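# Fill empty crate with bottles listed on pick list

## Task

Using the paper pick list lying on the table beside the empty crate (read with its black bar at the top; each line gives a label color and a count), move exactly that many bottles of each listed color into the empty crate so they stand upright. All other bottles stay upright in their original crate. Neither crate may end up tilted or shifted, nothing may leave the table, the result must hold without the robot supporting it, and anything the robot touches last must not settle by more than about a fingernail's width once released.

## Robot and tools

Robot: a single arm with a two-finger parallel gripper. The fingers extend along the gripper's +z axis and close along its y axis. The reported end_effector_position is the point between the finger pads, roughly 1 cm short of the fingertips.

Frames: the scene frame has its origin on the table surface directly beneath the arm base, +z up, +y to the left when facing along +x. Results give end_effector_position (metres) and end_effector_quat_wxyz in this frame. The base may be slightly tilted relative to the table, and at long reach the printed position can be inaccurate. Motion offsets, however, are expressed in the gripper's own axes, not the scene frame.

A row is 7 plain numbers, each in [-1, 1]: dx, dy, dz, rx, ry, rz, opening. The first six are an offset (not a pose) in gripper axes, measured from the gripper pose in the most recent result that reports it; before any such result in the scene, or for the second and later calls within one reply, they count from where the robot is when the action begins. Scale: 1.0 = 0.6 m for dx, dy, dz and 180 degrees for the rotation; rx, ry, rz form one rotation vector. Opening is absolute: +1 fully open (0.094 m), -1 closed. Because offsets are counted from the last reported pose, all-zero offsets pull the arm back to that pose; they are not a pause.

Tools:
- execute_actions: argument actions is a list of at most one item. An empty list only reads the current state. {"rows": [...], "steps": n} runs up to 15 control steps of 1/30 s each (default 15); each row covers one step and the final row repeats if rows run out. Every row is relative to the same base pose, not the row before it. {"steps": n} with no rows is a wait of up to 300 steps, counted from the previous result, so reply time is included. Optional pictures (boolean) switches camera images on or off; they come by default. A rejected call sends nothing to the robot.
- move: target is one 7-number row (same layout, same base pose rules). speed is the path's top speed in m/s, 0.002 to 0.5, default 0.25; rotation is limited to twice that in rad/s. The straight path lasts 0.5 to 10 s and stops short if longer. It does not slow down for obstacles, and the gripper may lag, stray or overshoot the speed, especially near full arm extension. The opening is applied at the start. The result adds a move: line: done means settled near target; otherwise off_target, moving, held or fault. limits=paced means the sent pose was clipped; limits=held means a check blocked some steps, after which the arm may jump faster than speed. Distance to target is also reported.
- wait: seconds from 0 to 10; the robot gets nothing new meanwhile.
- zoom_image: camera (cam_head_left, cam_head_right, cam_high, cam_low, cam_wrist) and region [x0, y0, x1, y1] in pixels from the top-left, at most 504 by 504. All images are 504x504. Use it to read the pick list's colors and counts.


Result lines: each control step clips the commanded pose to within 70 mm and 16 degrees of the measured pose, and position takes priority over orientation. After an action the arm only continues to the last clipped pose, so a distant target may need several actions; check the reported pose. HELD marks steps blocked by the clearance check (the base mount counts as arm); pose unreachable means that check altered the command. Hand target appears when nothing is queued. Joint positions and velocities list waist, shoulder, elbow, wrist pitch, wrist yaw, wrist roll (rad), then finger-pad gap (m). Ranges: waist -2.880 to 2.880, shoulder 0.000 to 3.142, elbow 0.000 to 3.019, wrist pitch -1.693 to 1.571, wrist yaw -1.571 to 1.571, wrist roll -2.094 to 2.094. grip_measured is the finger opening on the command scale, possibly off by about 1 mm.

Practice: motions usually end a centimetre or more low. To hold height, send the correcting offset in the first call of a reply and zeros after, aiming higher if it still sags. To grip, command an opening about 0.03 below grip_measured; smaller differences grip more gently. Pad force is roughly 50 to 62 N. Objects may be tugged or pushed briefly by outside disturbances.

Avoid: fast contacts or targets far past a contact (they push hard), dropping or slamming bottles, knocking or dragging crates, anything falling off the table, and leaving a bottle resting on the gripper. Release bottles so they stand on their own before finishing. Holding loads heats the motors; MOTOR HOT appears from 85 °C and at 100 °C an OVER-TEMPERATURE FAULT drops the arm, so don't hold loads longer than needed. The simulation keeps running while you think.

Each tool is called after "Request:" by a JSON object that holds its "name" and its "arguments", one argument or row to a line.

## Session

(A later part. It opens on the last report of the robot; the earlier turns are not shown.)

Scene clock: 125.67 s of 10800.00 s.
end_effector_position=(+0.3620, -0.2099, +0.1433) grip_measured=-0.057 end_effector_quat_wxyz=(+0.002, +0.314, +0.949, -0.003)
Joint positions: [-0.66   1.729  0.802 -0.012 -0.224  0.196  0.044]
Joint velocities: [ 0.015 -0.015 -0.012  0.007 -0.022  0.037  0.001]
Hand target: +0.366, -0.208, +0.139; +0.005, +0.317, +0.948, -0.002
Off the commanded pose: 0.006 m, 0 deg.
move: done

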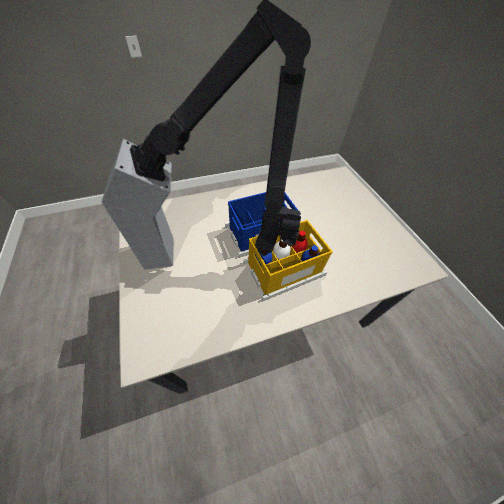

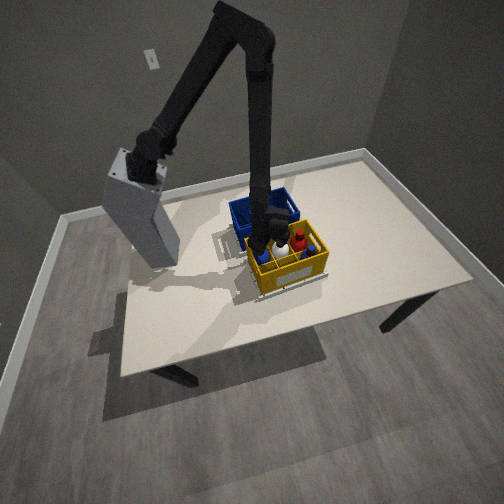

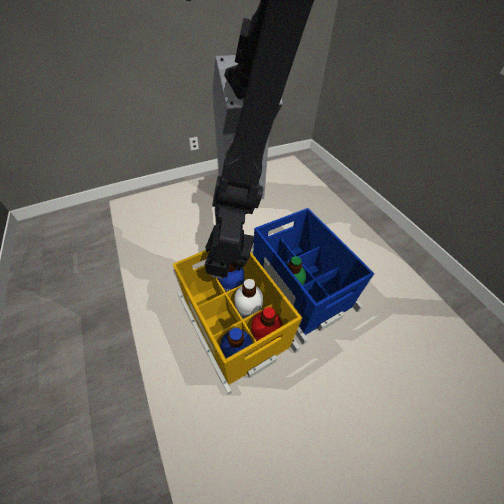

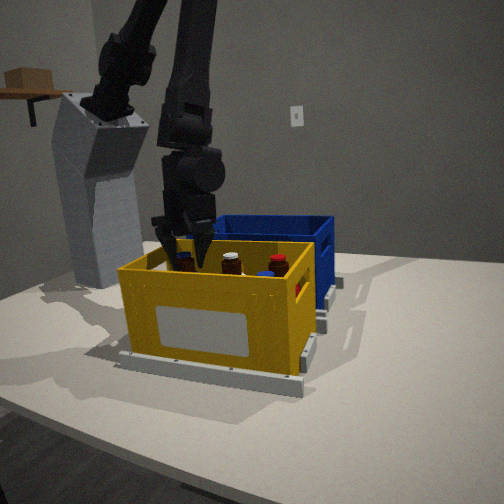

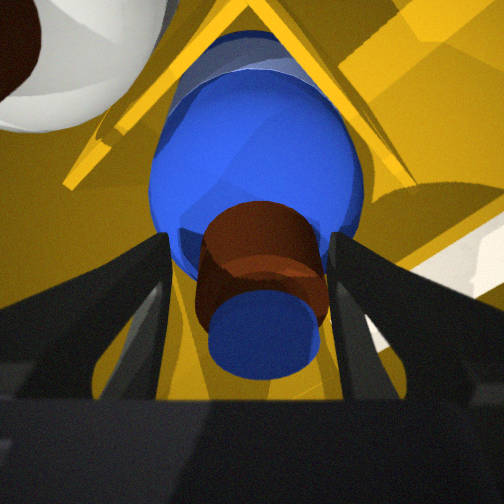

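Request:
{"name": "move", "arguments": {
  "target": [0.005,-0.004,0.02,0,0,0,-0.06],
  "speed": 0.03
}}

Request:
{"name": "move", "arguments": {
  "target": [0,0,0,0,0,0,-0.42]
}}

Request:
{"name": "move", "arguments": {
  "target": [-0.03,0,-0.35,0,-0.015,0,-0.42],
  "speed": 0.1
}}

Request:
{"name": "move", "arguments": {
  "target": [0.128,0.42,-0.02,0,-0.015,0,-0.42],
  "speed": 0.15
}}

Scene clock: 133.50 s of 10800.00 s.
end_effector_position=(+0.3616, -0.2113, +0.1371) grip_measured=-0.057 end_effector_quat_wxyz=(+0.006, +0.314, +0.950, -0.003)
Joint positions: [-0.66   1.749  0.806  0.012 -0.224  0.196  0.044]
Joint velocities: [-0.005  0.015  0.007  0.002 -0.007  0.022 -0.   ]
Hand target: +0.358, -0.210, +0.131; +0.002, +0.314, +0.949, -0.003
Off the commanded pose: 0.007 m, 0 deg.
After step 90, 4.10 s passed at rest.
move: done

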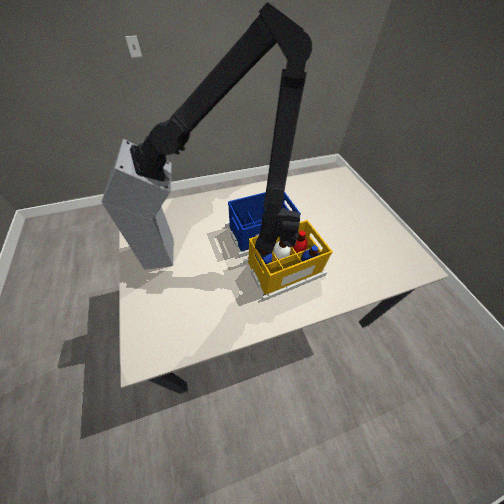

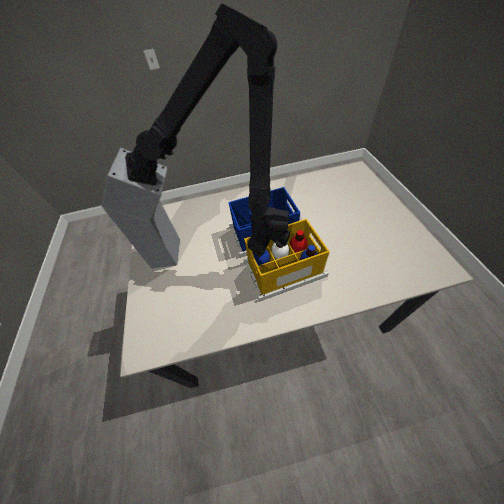

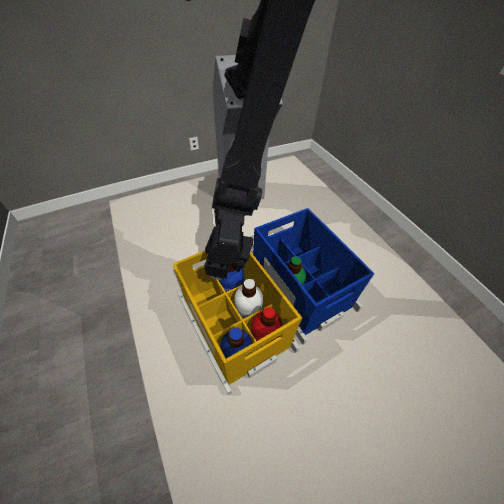

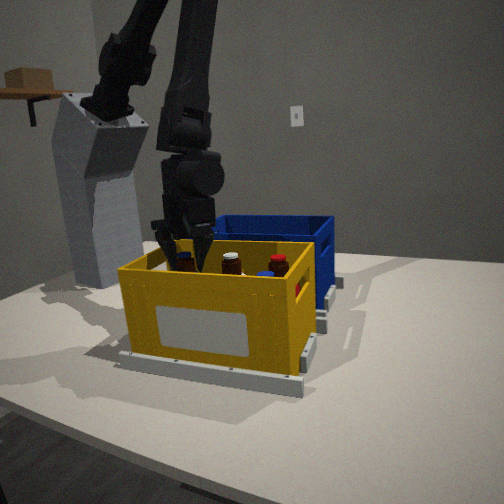

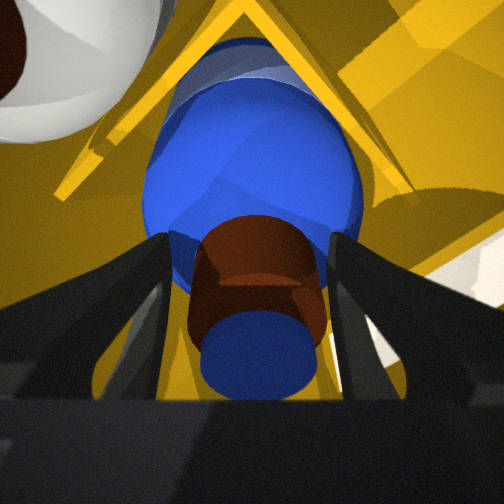

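Scene clock: 134.00 s of 10800.00 s.
end_effector_position=(+0.3629, -0.2124, +0.1387) grip_measured=-0.303 end_effector_quat_wxyz=(+0.008, +0.314, +0.949, -0.002)
Joint positions: [-0.662  1.745  0.806  0.012 -0.228  0.196  0.033]
Joint velocities: [-0.005 -0.015 -0.002  0.002  0.037 -0.081 -0.   ]
Hand target: +0.362, -0.211, +0.137; +0.005, +0.314, +0.950, -0.003
Off the commanded pose: 0.002 m, 0 deg.
move: done

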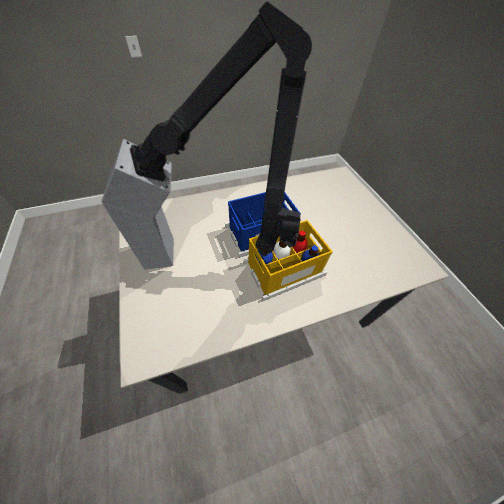

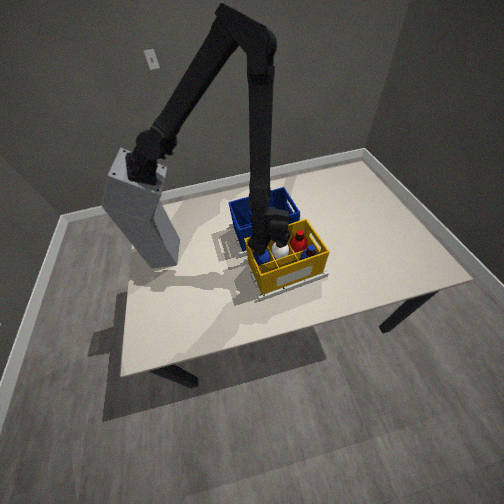

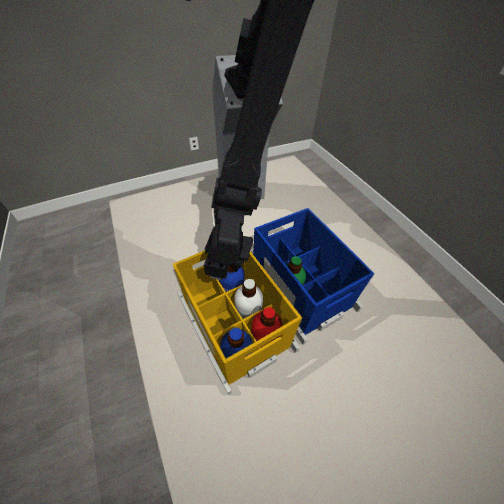

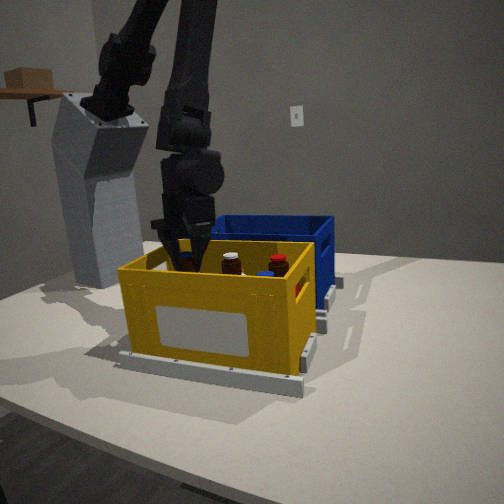

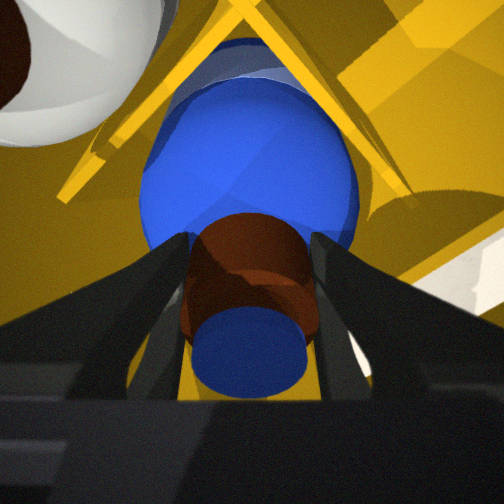

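Scene clock: 136.47 s of 10800.00 s.
end_effector_position=(+0.3656, -0.2130, +0.3352) grip_measured=-0.303 end_effector_quat_wxyz=(+0.009, +0.320, +0.947, -0.004)
Joint positions: [-0.801  1.148  0.708 -0.515 -0.307  0.094  0.033]
Joint velocities: [-0.005 -0.005  0.007 -0.007 -0.007 -0.022 -0.001]
Hand target: +0.377, -0.222, +0.351; +0.029, +0.313, +0.949, -0.012
Off the commanded pose: 0.018 m, 3 deg.
move: off_target

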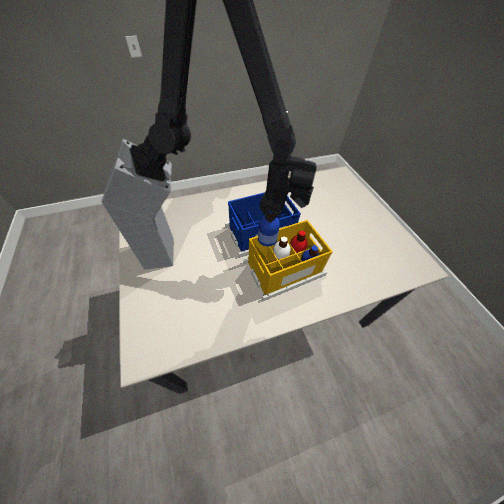

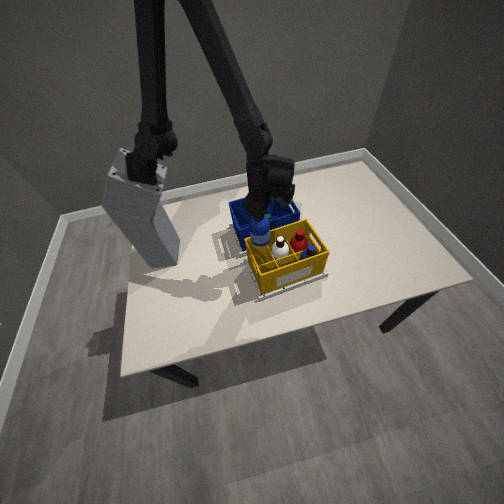

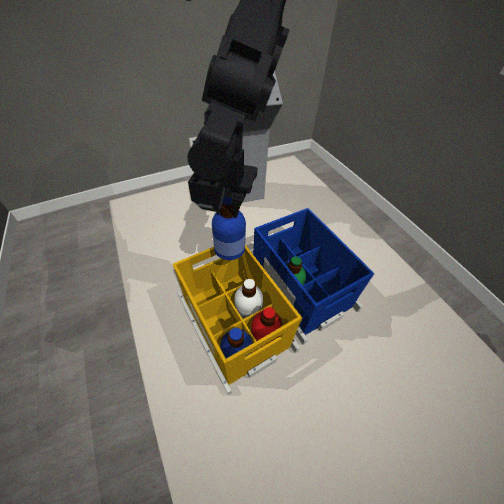

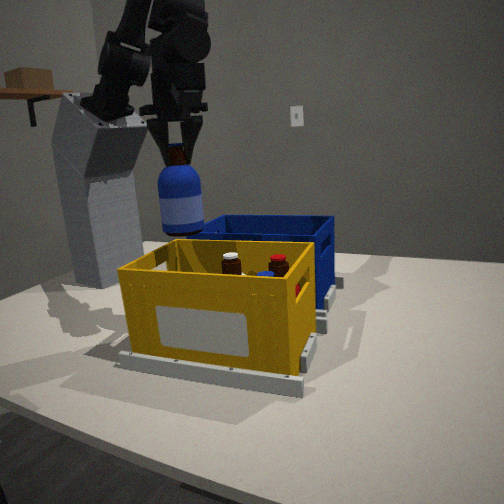

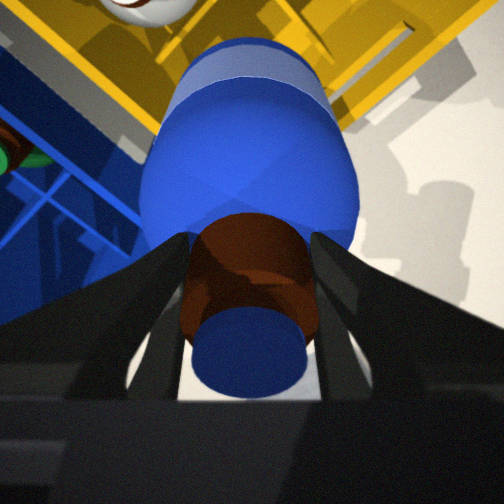

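Scene clock: 138.73 s of 10800.00 s.
end_effector_position=(+0.4361, +0.0362, +0.3344) grip_measured=-0.303 end_effector_quat_wxyz=(+0.009, +0.316, +0.949, -0.010)
Joint positions: [ 0.042  1.125  0.747 -0.548  0.224  0.759  0.033]
Joint velocities: [-0.015 -0.005 -0.002 -0.007  0.037  0.022  0.   ]
Hand target: +0.461, +0.037, +0.348; +0.030, +0.327, +0.944, -0.002
Off the commanded pose: 0.024 m, 3 deg.
move: off_target

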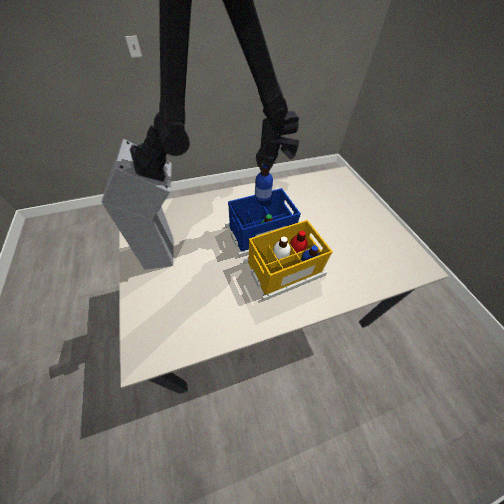

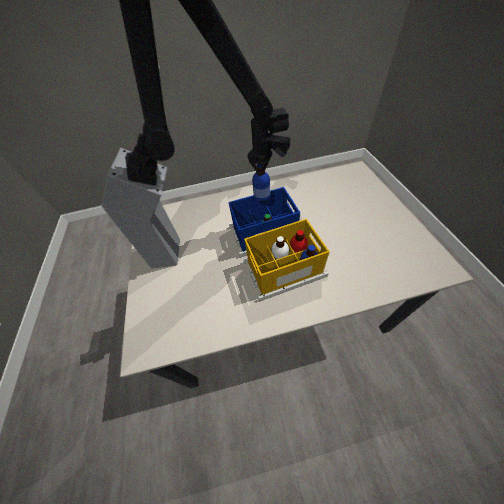

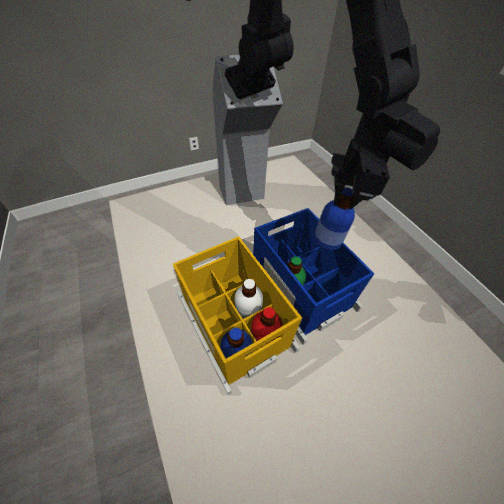

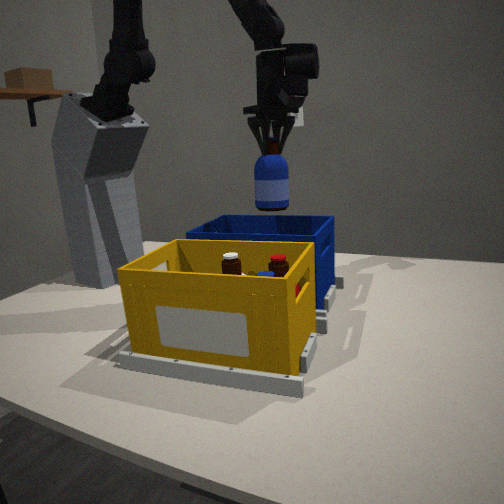

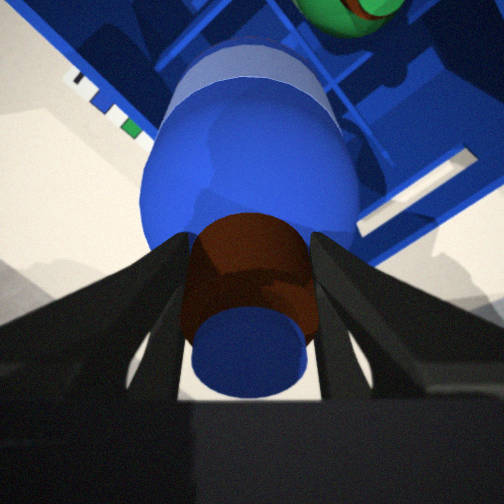

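Request:
{"name": "move", "arguments": {
  "target": [-0.022,0.016,0.15,-0.008,-0.008,0,-0.42],
  "speed": 0.05
}}

Scene clock: 143.43 s of 10800.00 s.
end_effector_position=(+0.4277, +0.0347, +0.2364) grip_measured=-0.303 end_effector_quat_wxyz=(+0.003, +0.316, +0.949, -0.012)
Joint positions: [-0.012  1.406  0.743 -0.268  0.19   0.717  0.033]
Joint velocities: [-0.005  0.005  0.007  0.007  0.037 -0.022  0.001]
Hand target: +0.452, +0.033, +0.244; +0.025, +0.315, +0.949, -0.003
Off the commanded pose: 0.027 m, 3 deg.
move: off_target

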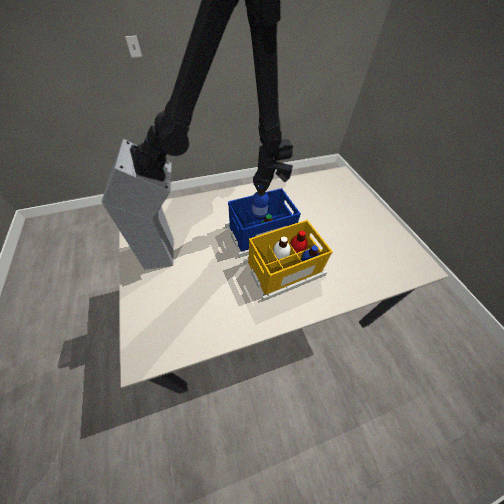

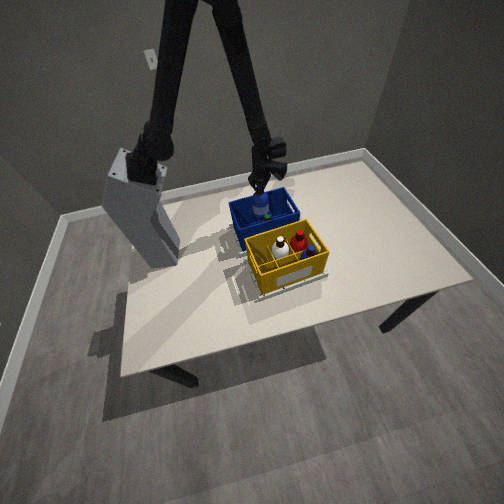

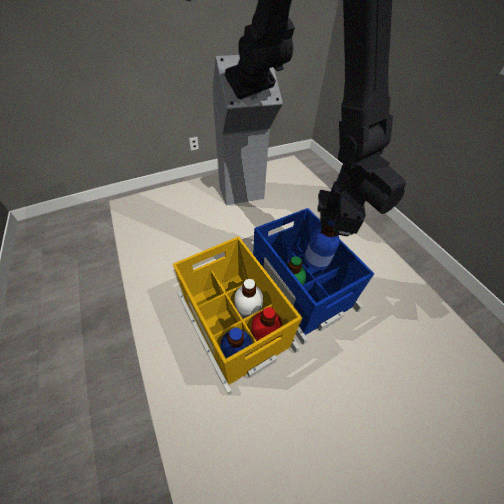

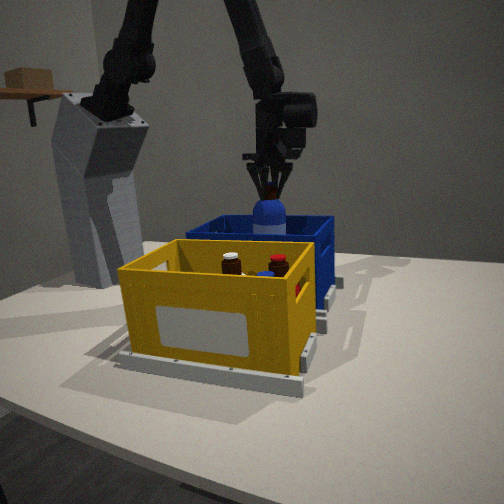

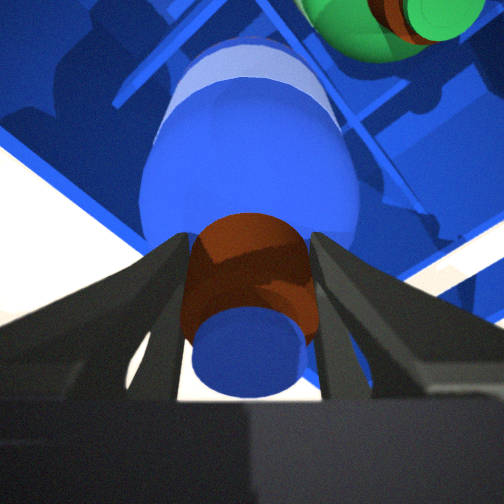

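Needs some +x; use a direct action to keep the bias.

Request:
{"name": "execute_actions", "arguments": {
  "actions": [
    {"rows":[[-0.043,0.04,-0.01,-0.012,-0.011,0,-0.42],[-0.043,0.04,-0.01,-0.012,-0.011,0,-0.42],[-0.043,0.04,-0.01,-0.012,-0.011,0,-0.42],[-0.043,0.04,-0.005,-0.012,-0.011,0,-0.42],[-0.043,0.04,0,-0.012,-0.011,0,-0.42],[-0.043,0.04,0.005,-0.012,-0.011,0,-0.42],[-0.043,0.04,0.01,-0.012,-0.011,0,-0.42],[-0.043,0.04,0.015,-0.012,-0.011,0,-0.42],[-0.043,0.04,0.02,-0.012,-0.011,0,-0.42],[-0.043,0.04,0.025,-0.012,-0.011,0,-0.42],[-0.043,0.04,0.03,-0.012,-0.011,0,-0.42],[-0.043,0.04,0.035,-0.012,-0.011,0,-0.42],[-0.043,0.04,0.04,-0.012,-0.011,0,-0.42]]}
  ]
}}

Scene clock: 154.97 s of 10800.00 s.
end_effector_position=(+0.4483, +0.0376, +0.2273) grip_measured=-0.304 end_effector_quat_wxyz=(+0.014, +0.316, +0.948, -0.006)
Joint positions: [-0.013  1.446  0.79  -0.247  0.186  0.713  0.033]
Joint velocities: [-0.005 -0.015 -0.002 -0.007 -0.051  0.037  0.001]
Hand target: +0.461, +0.037, +0.213; +0.025, +0.315, +0.949, -0.000
Off the commanded pose: 0.021 m, 1 deg.
Steps of this call (steps 1 to 90: nothing new was sent; then 8.03 s passed at rest; steps 91 to 105: all 15 steps of this action). Readings (end_effector_position):
91: (+0.4305, +0.0349, +0.2366)
92: (+0.4317, +0.0351, +0.2362)
94: (+0.4361, +0.0358, +0.2350)
98: (+0.4462, +0.0379, +0.2295)
105: the state above

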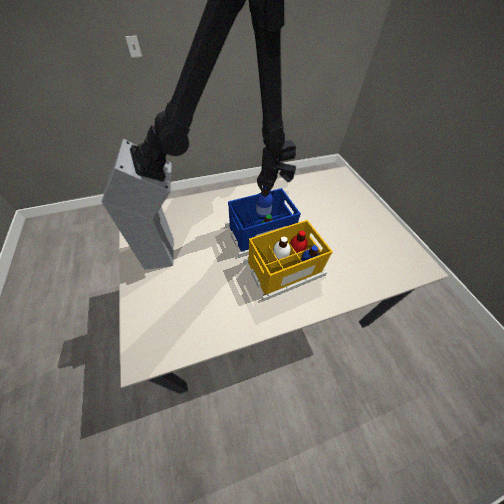

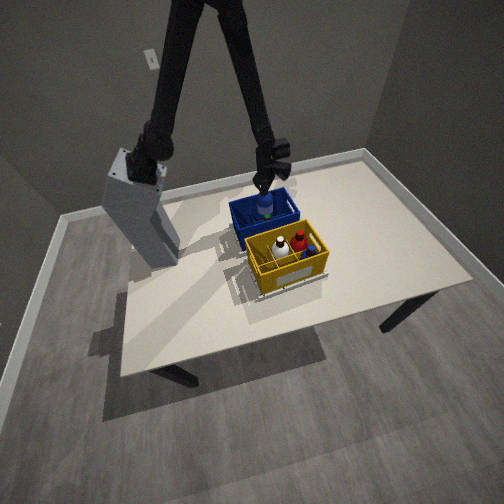

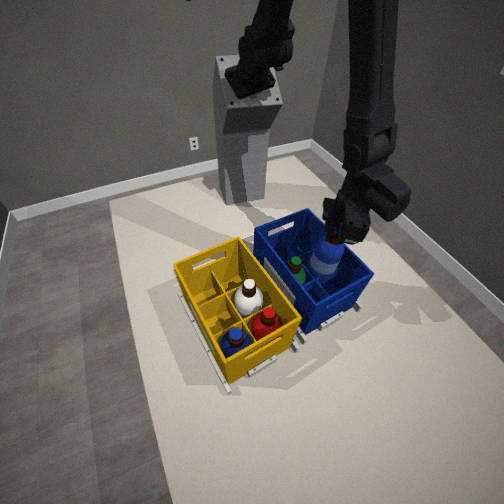

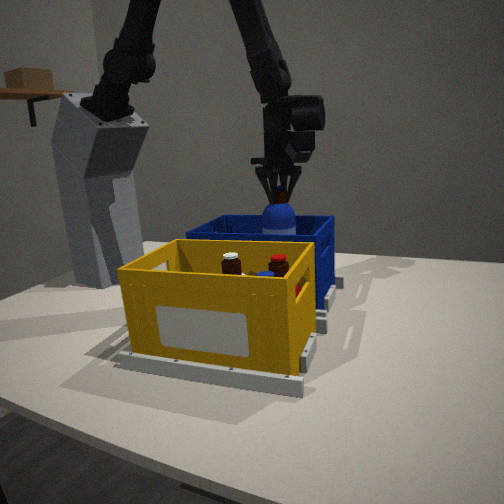

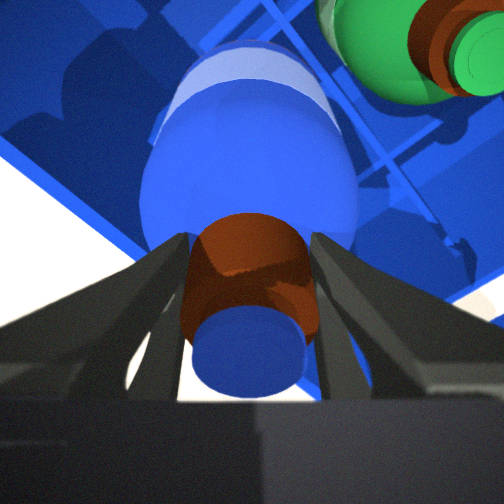

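Overshot onto divider.

Request:
{"name": "move", "arguments": {
  "target": [0.012,-0.012,-0.02,0,0,0,-0.42],
  "speed": 0.03
}}

Scene clock: 158.70 s of 10800.00 s.
end_effector_position=(+0.4247, +0.0364, +0.2257) grip_measured=-0.304 end_effector_quat_wxyz=(-0.003, +0.313, +0.950, -0.012)
Joint positions: [-0.013  1.44   0.749 -0.25   0.185  0.711  0.033]
Joint velocities: [-0.005 -0.015 -0.007 -0.007 -0.037 -0.051 -0.   ]
Hand target: +0.438, +0.037, +0.239; +0.014, +0.316, +0.948, -0.006
Off the commanded pose: 0.019 m, 2 deg.
move: off_target

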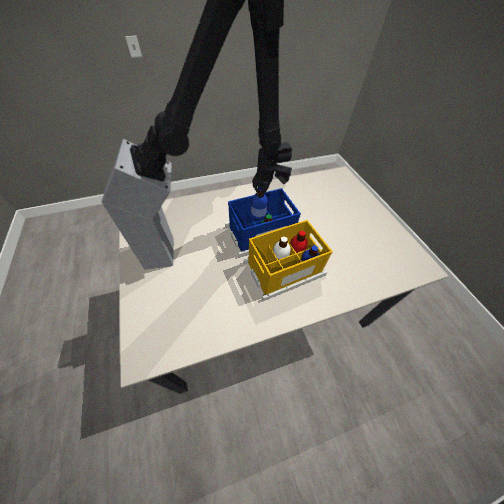

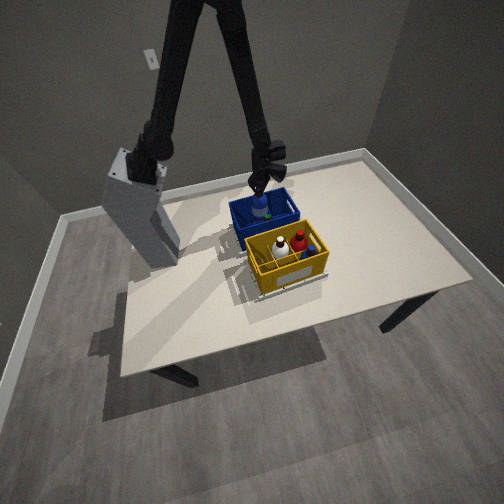

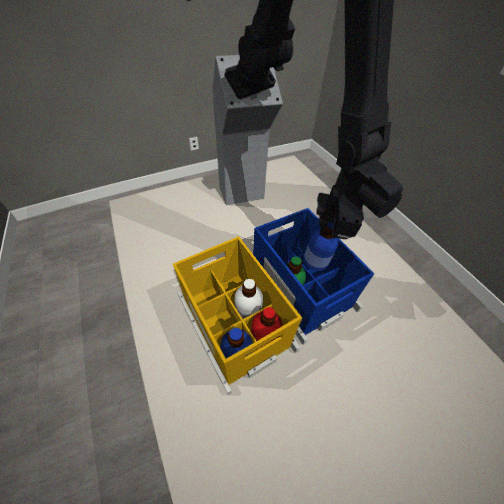

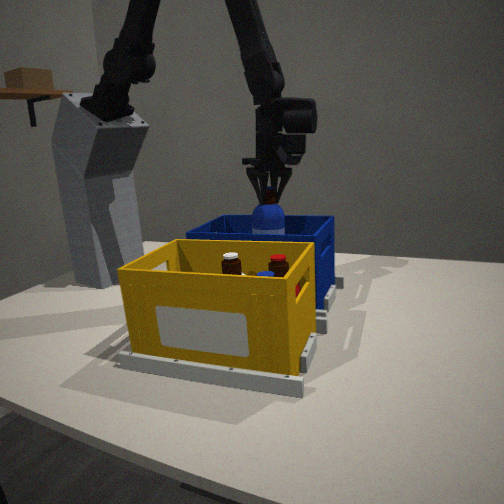

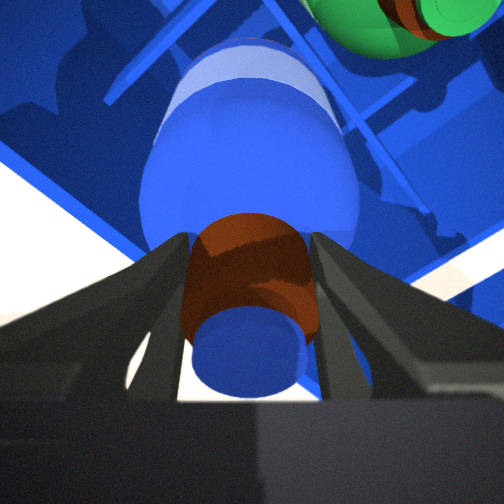

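Request:
{"name": "move", "arguments": {
  "target": [-0.034,0.026,0.02,-0.01,-0.01,0,-0.42],
  "speed": 0.02
}}

Scene clock: 163.13 s of 10800.00 s.
end_effector_position=(+0.4333, +0.0383, +0.2092) grip_measured=-0.304 end_effector_quat_wxyz=(+0.002, +0.314, +0.949, -0.009)
Joint positions: [-0.018  1.495  0.777 -0.21   0.179  0.708  0.033]
Joint velocities: [-0.005 -0.005  0.027 -0.002  0.037  0.037  0.   ]
Hand target: +0.450, +0.036, +0.213; +0.017, +0.312, +0.950, -0.003
Off the commanded pose: 0.018 m, 2 deg.
move: off_target

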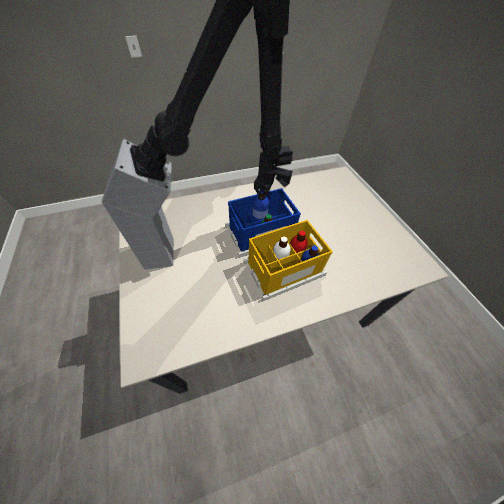

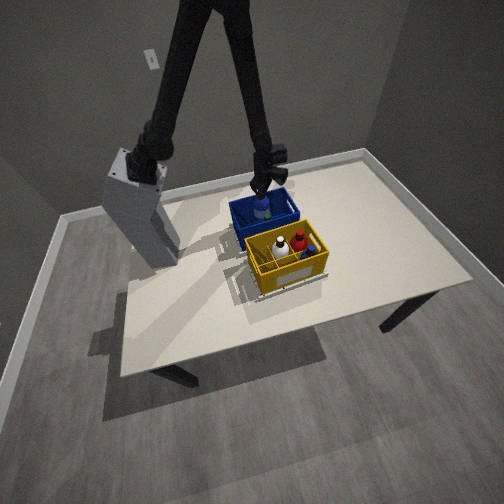

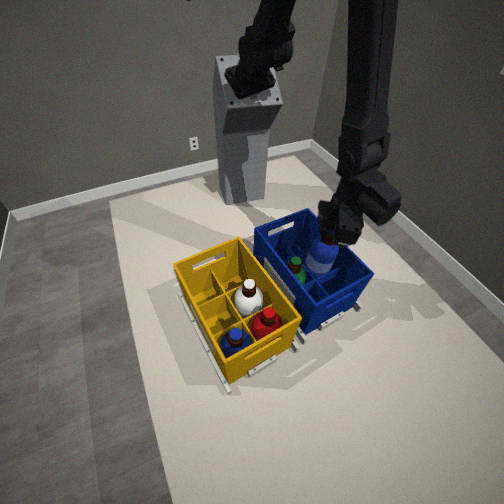

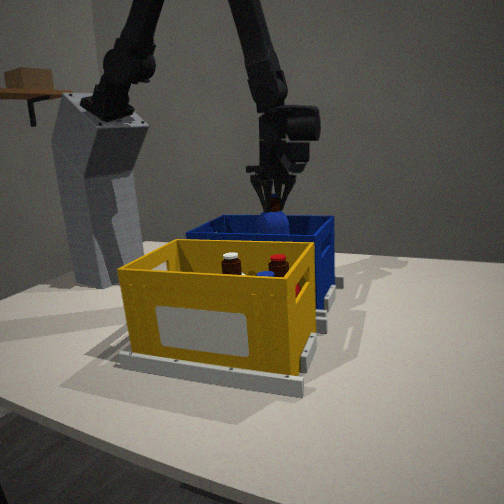

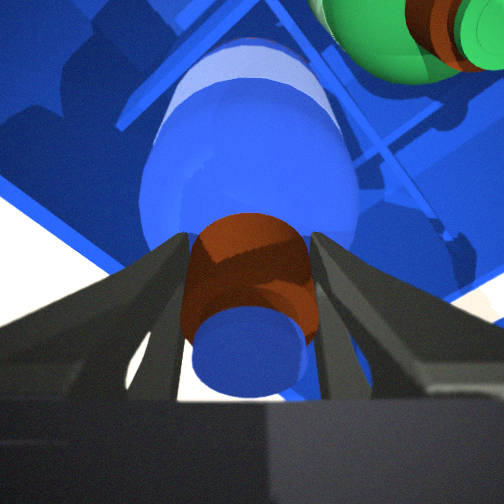

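Request:
{"name": "move", "arguments": {
  "target": [-0.025,0.014,0.108,-0.007,-0.008,0,-0.42],
  "speed": 0.03
}}

Scene clock: 170.63 s of 10800.00 s.
end_effector_position=(+0.4328, +0.0369, +0.1412) grip_measured=-0.304 end_effector_quat_wxyz=(+0.001, +0.315, +0.949, -0.009)
Joint positions: [-0.047  1.702  0.844 -0.069  0.161  0.688  0.033]
Joint velocities: [ 0.005 -0.015  0.012  0.002  0.037 -0.066 -0.   ]
Hand target: +0.449, +0.034, +0.144; +0.017, +0.313, +0.949, -0.003
Off the commanded pose: 0.018 m, 2 deg.
After step 90, 2.03 s passed at rest.
move: off_target

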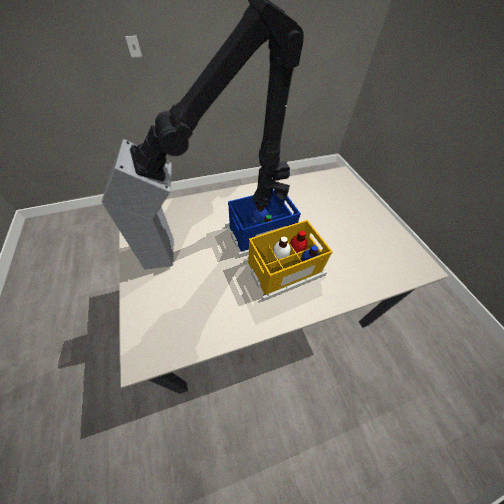

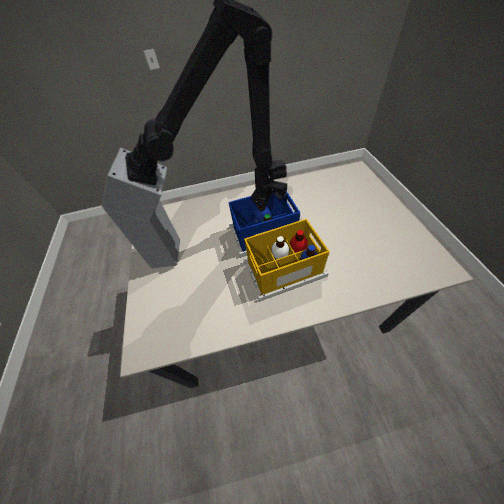

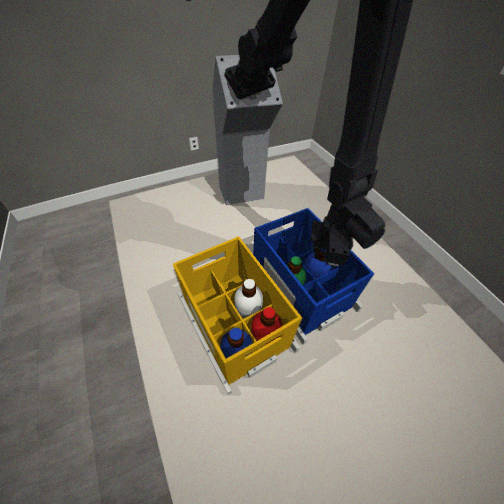

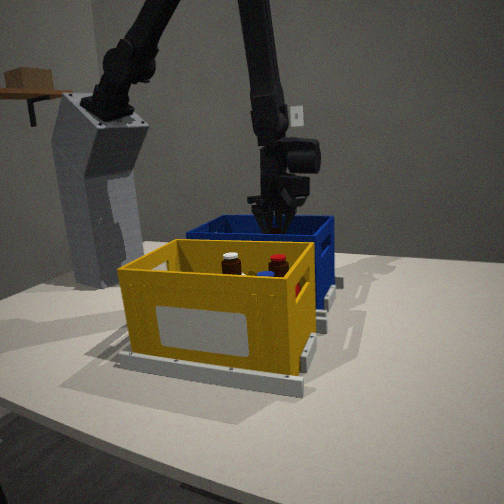

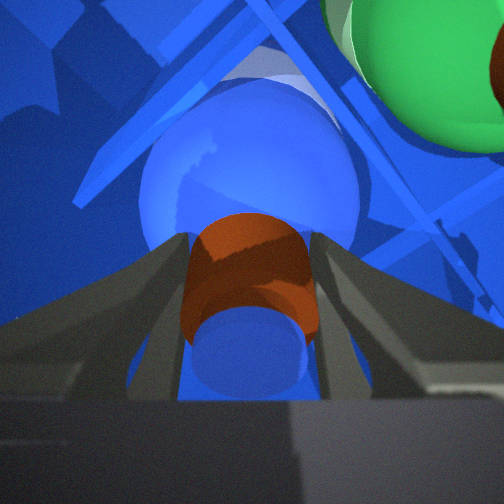

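Request:
{"name": "move", "arguments": {
  "target": [0,0,0,0,0,0,-0.1]
}}

Request:
{"name": "move", "arguments": {
  "target": [0,0,-0.14,0,0,0,-0.1],
  "speed": 0.12
}}

Request:
{"name": "finished_scene", "arguments": {
  "scene": 1
}}

Scene clock: 176.67 s of 10800.00 s.
end_effector_position=(+0.4320, +0.0368, +0.1412) grip_measured=-0.103 end_effector_quat_wxyz=(+0.000, +0.315, +0.949, -0.009)
Joint positions: [-0.047  1.702  0.843 -0.069  0.161  0.688  0.042]
Joint velocities: [ 0.005  0.005  0.007 -0.022  0.007 -0.051  0.   ]
Hand target: +0.433, +0.037, +0.141; +0.001, +0.315, +0.949, -0.009
Off the commanded pose: 0.001 m, 0 deg.
After step 90, 2.33 s passed at rest.
move: done

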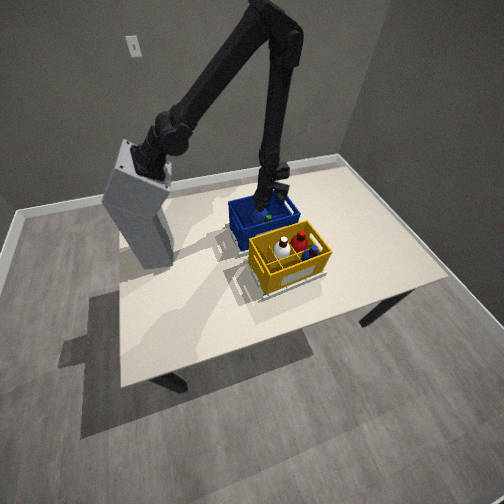

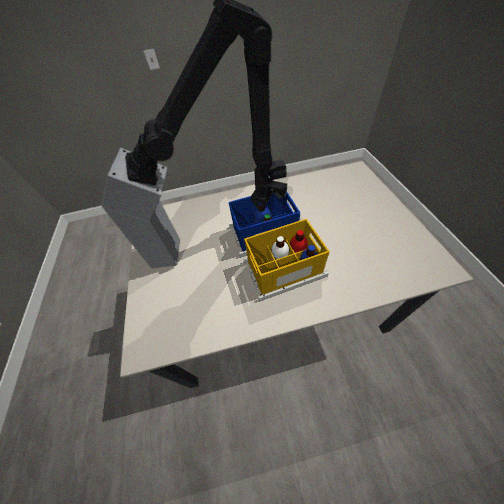

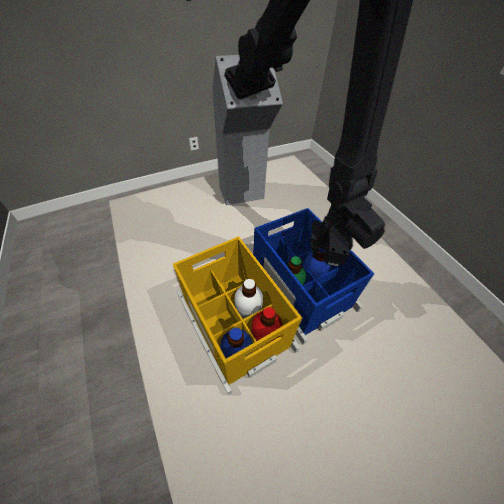

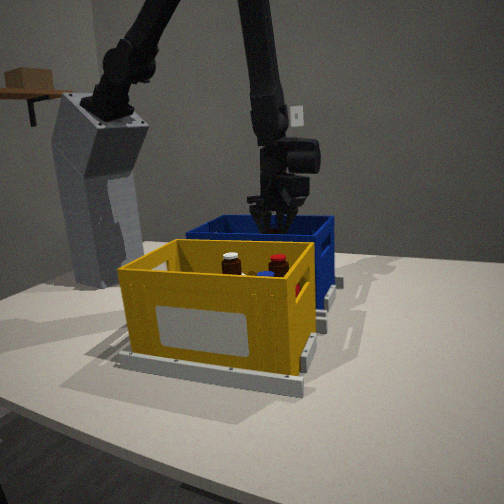

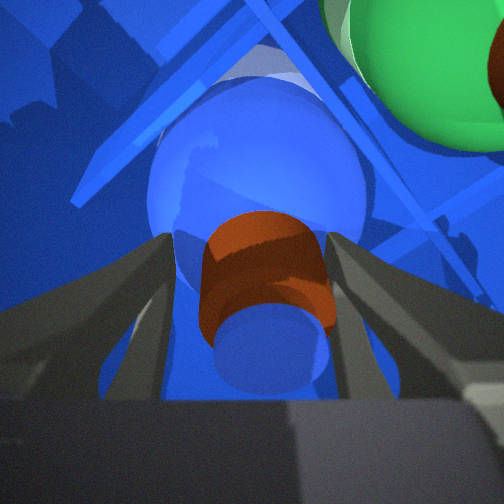

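Scene clock: 177.73 s of 10800.00 s.
end_effector_position=(+0.4367, +0.0356, +0.2230) grip_measured=-0.103 end_effector_quat_wxyz=(+0.002, +0.312, +0.950, -0.009)
Joint positions: [-0.02   1.454  0.775 -0.249  0.178  0.703  0.042]
Joint velocities: [-0.005  0.005  0.002  0.017 -0.022 -0.037  0.   ]
Hand target: +0.434, +0.039, +0.226; +0.000, +0.316, +0.949, -0.009
Off the commanded pose: 0.005 m, 0 deg.
move: done

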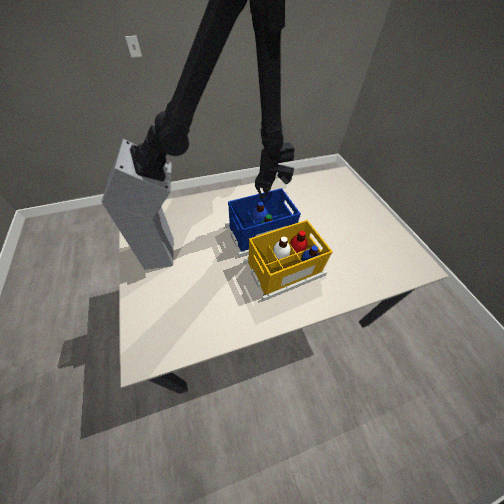

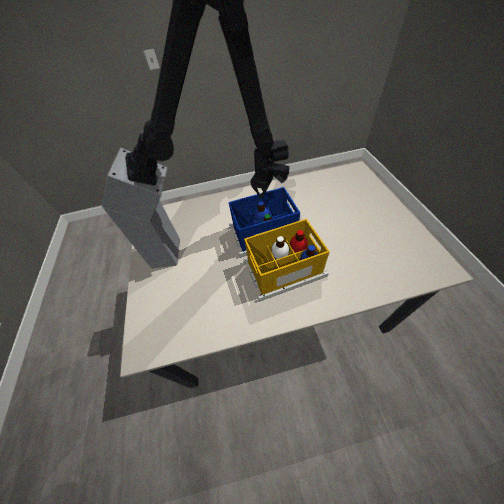

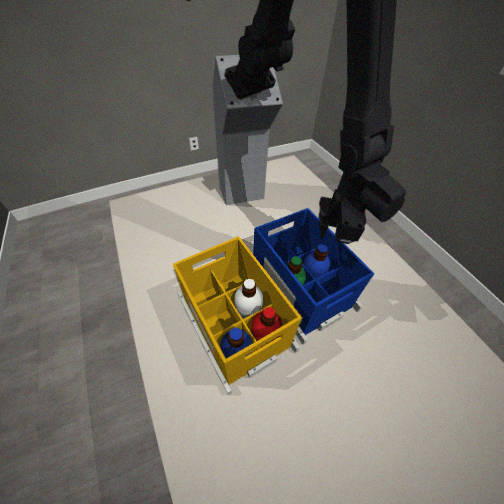

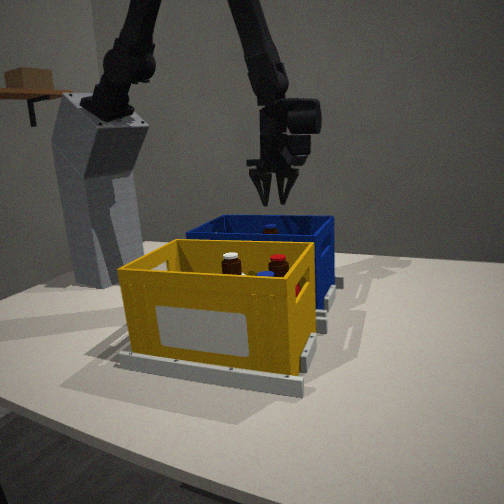

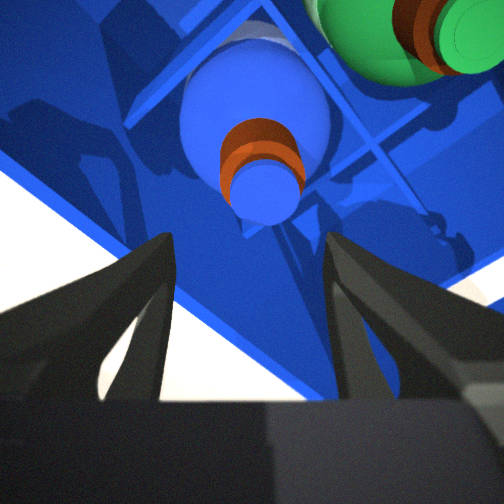

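The scene is finished: the task was done.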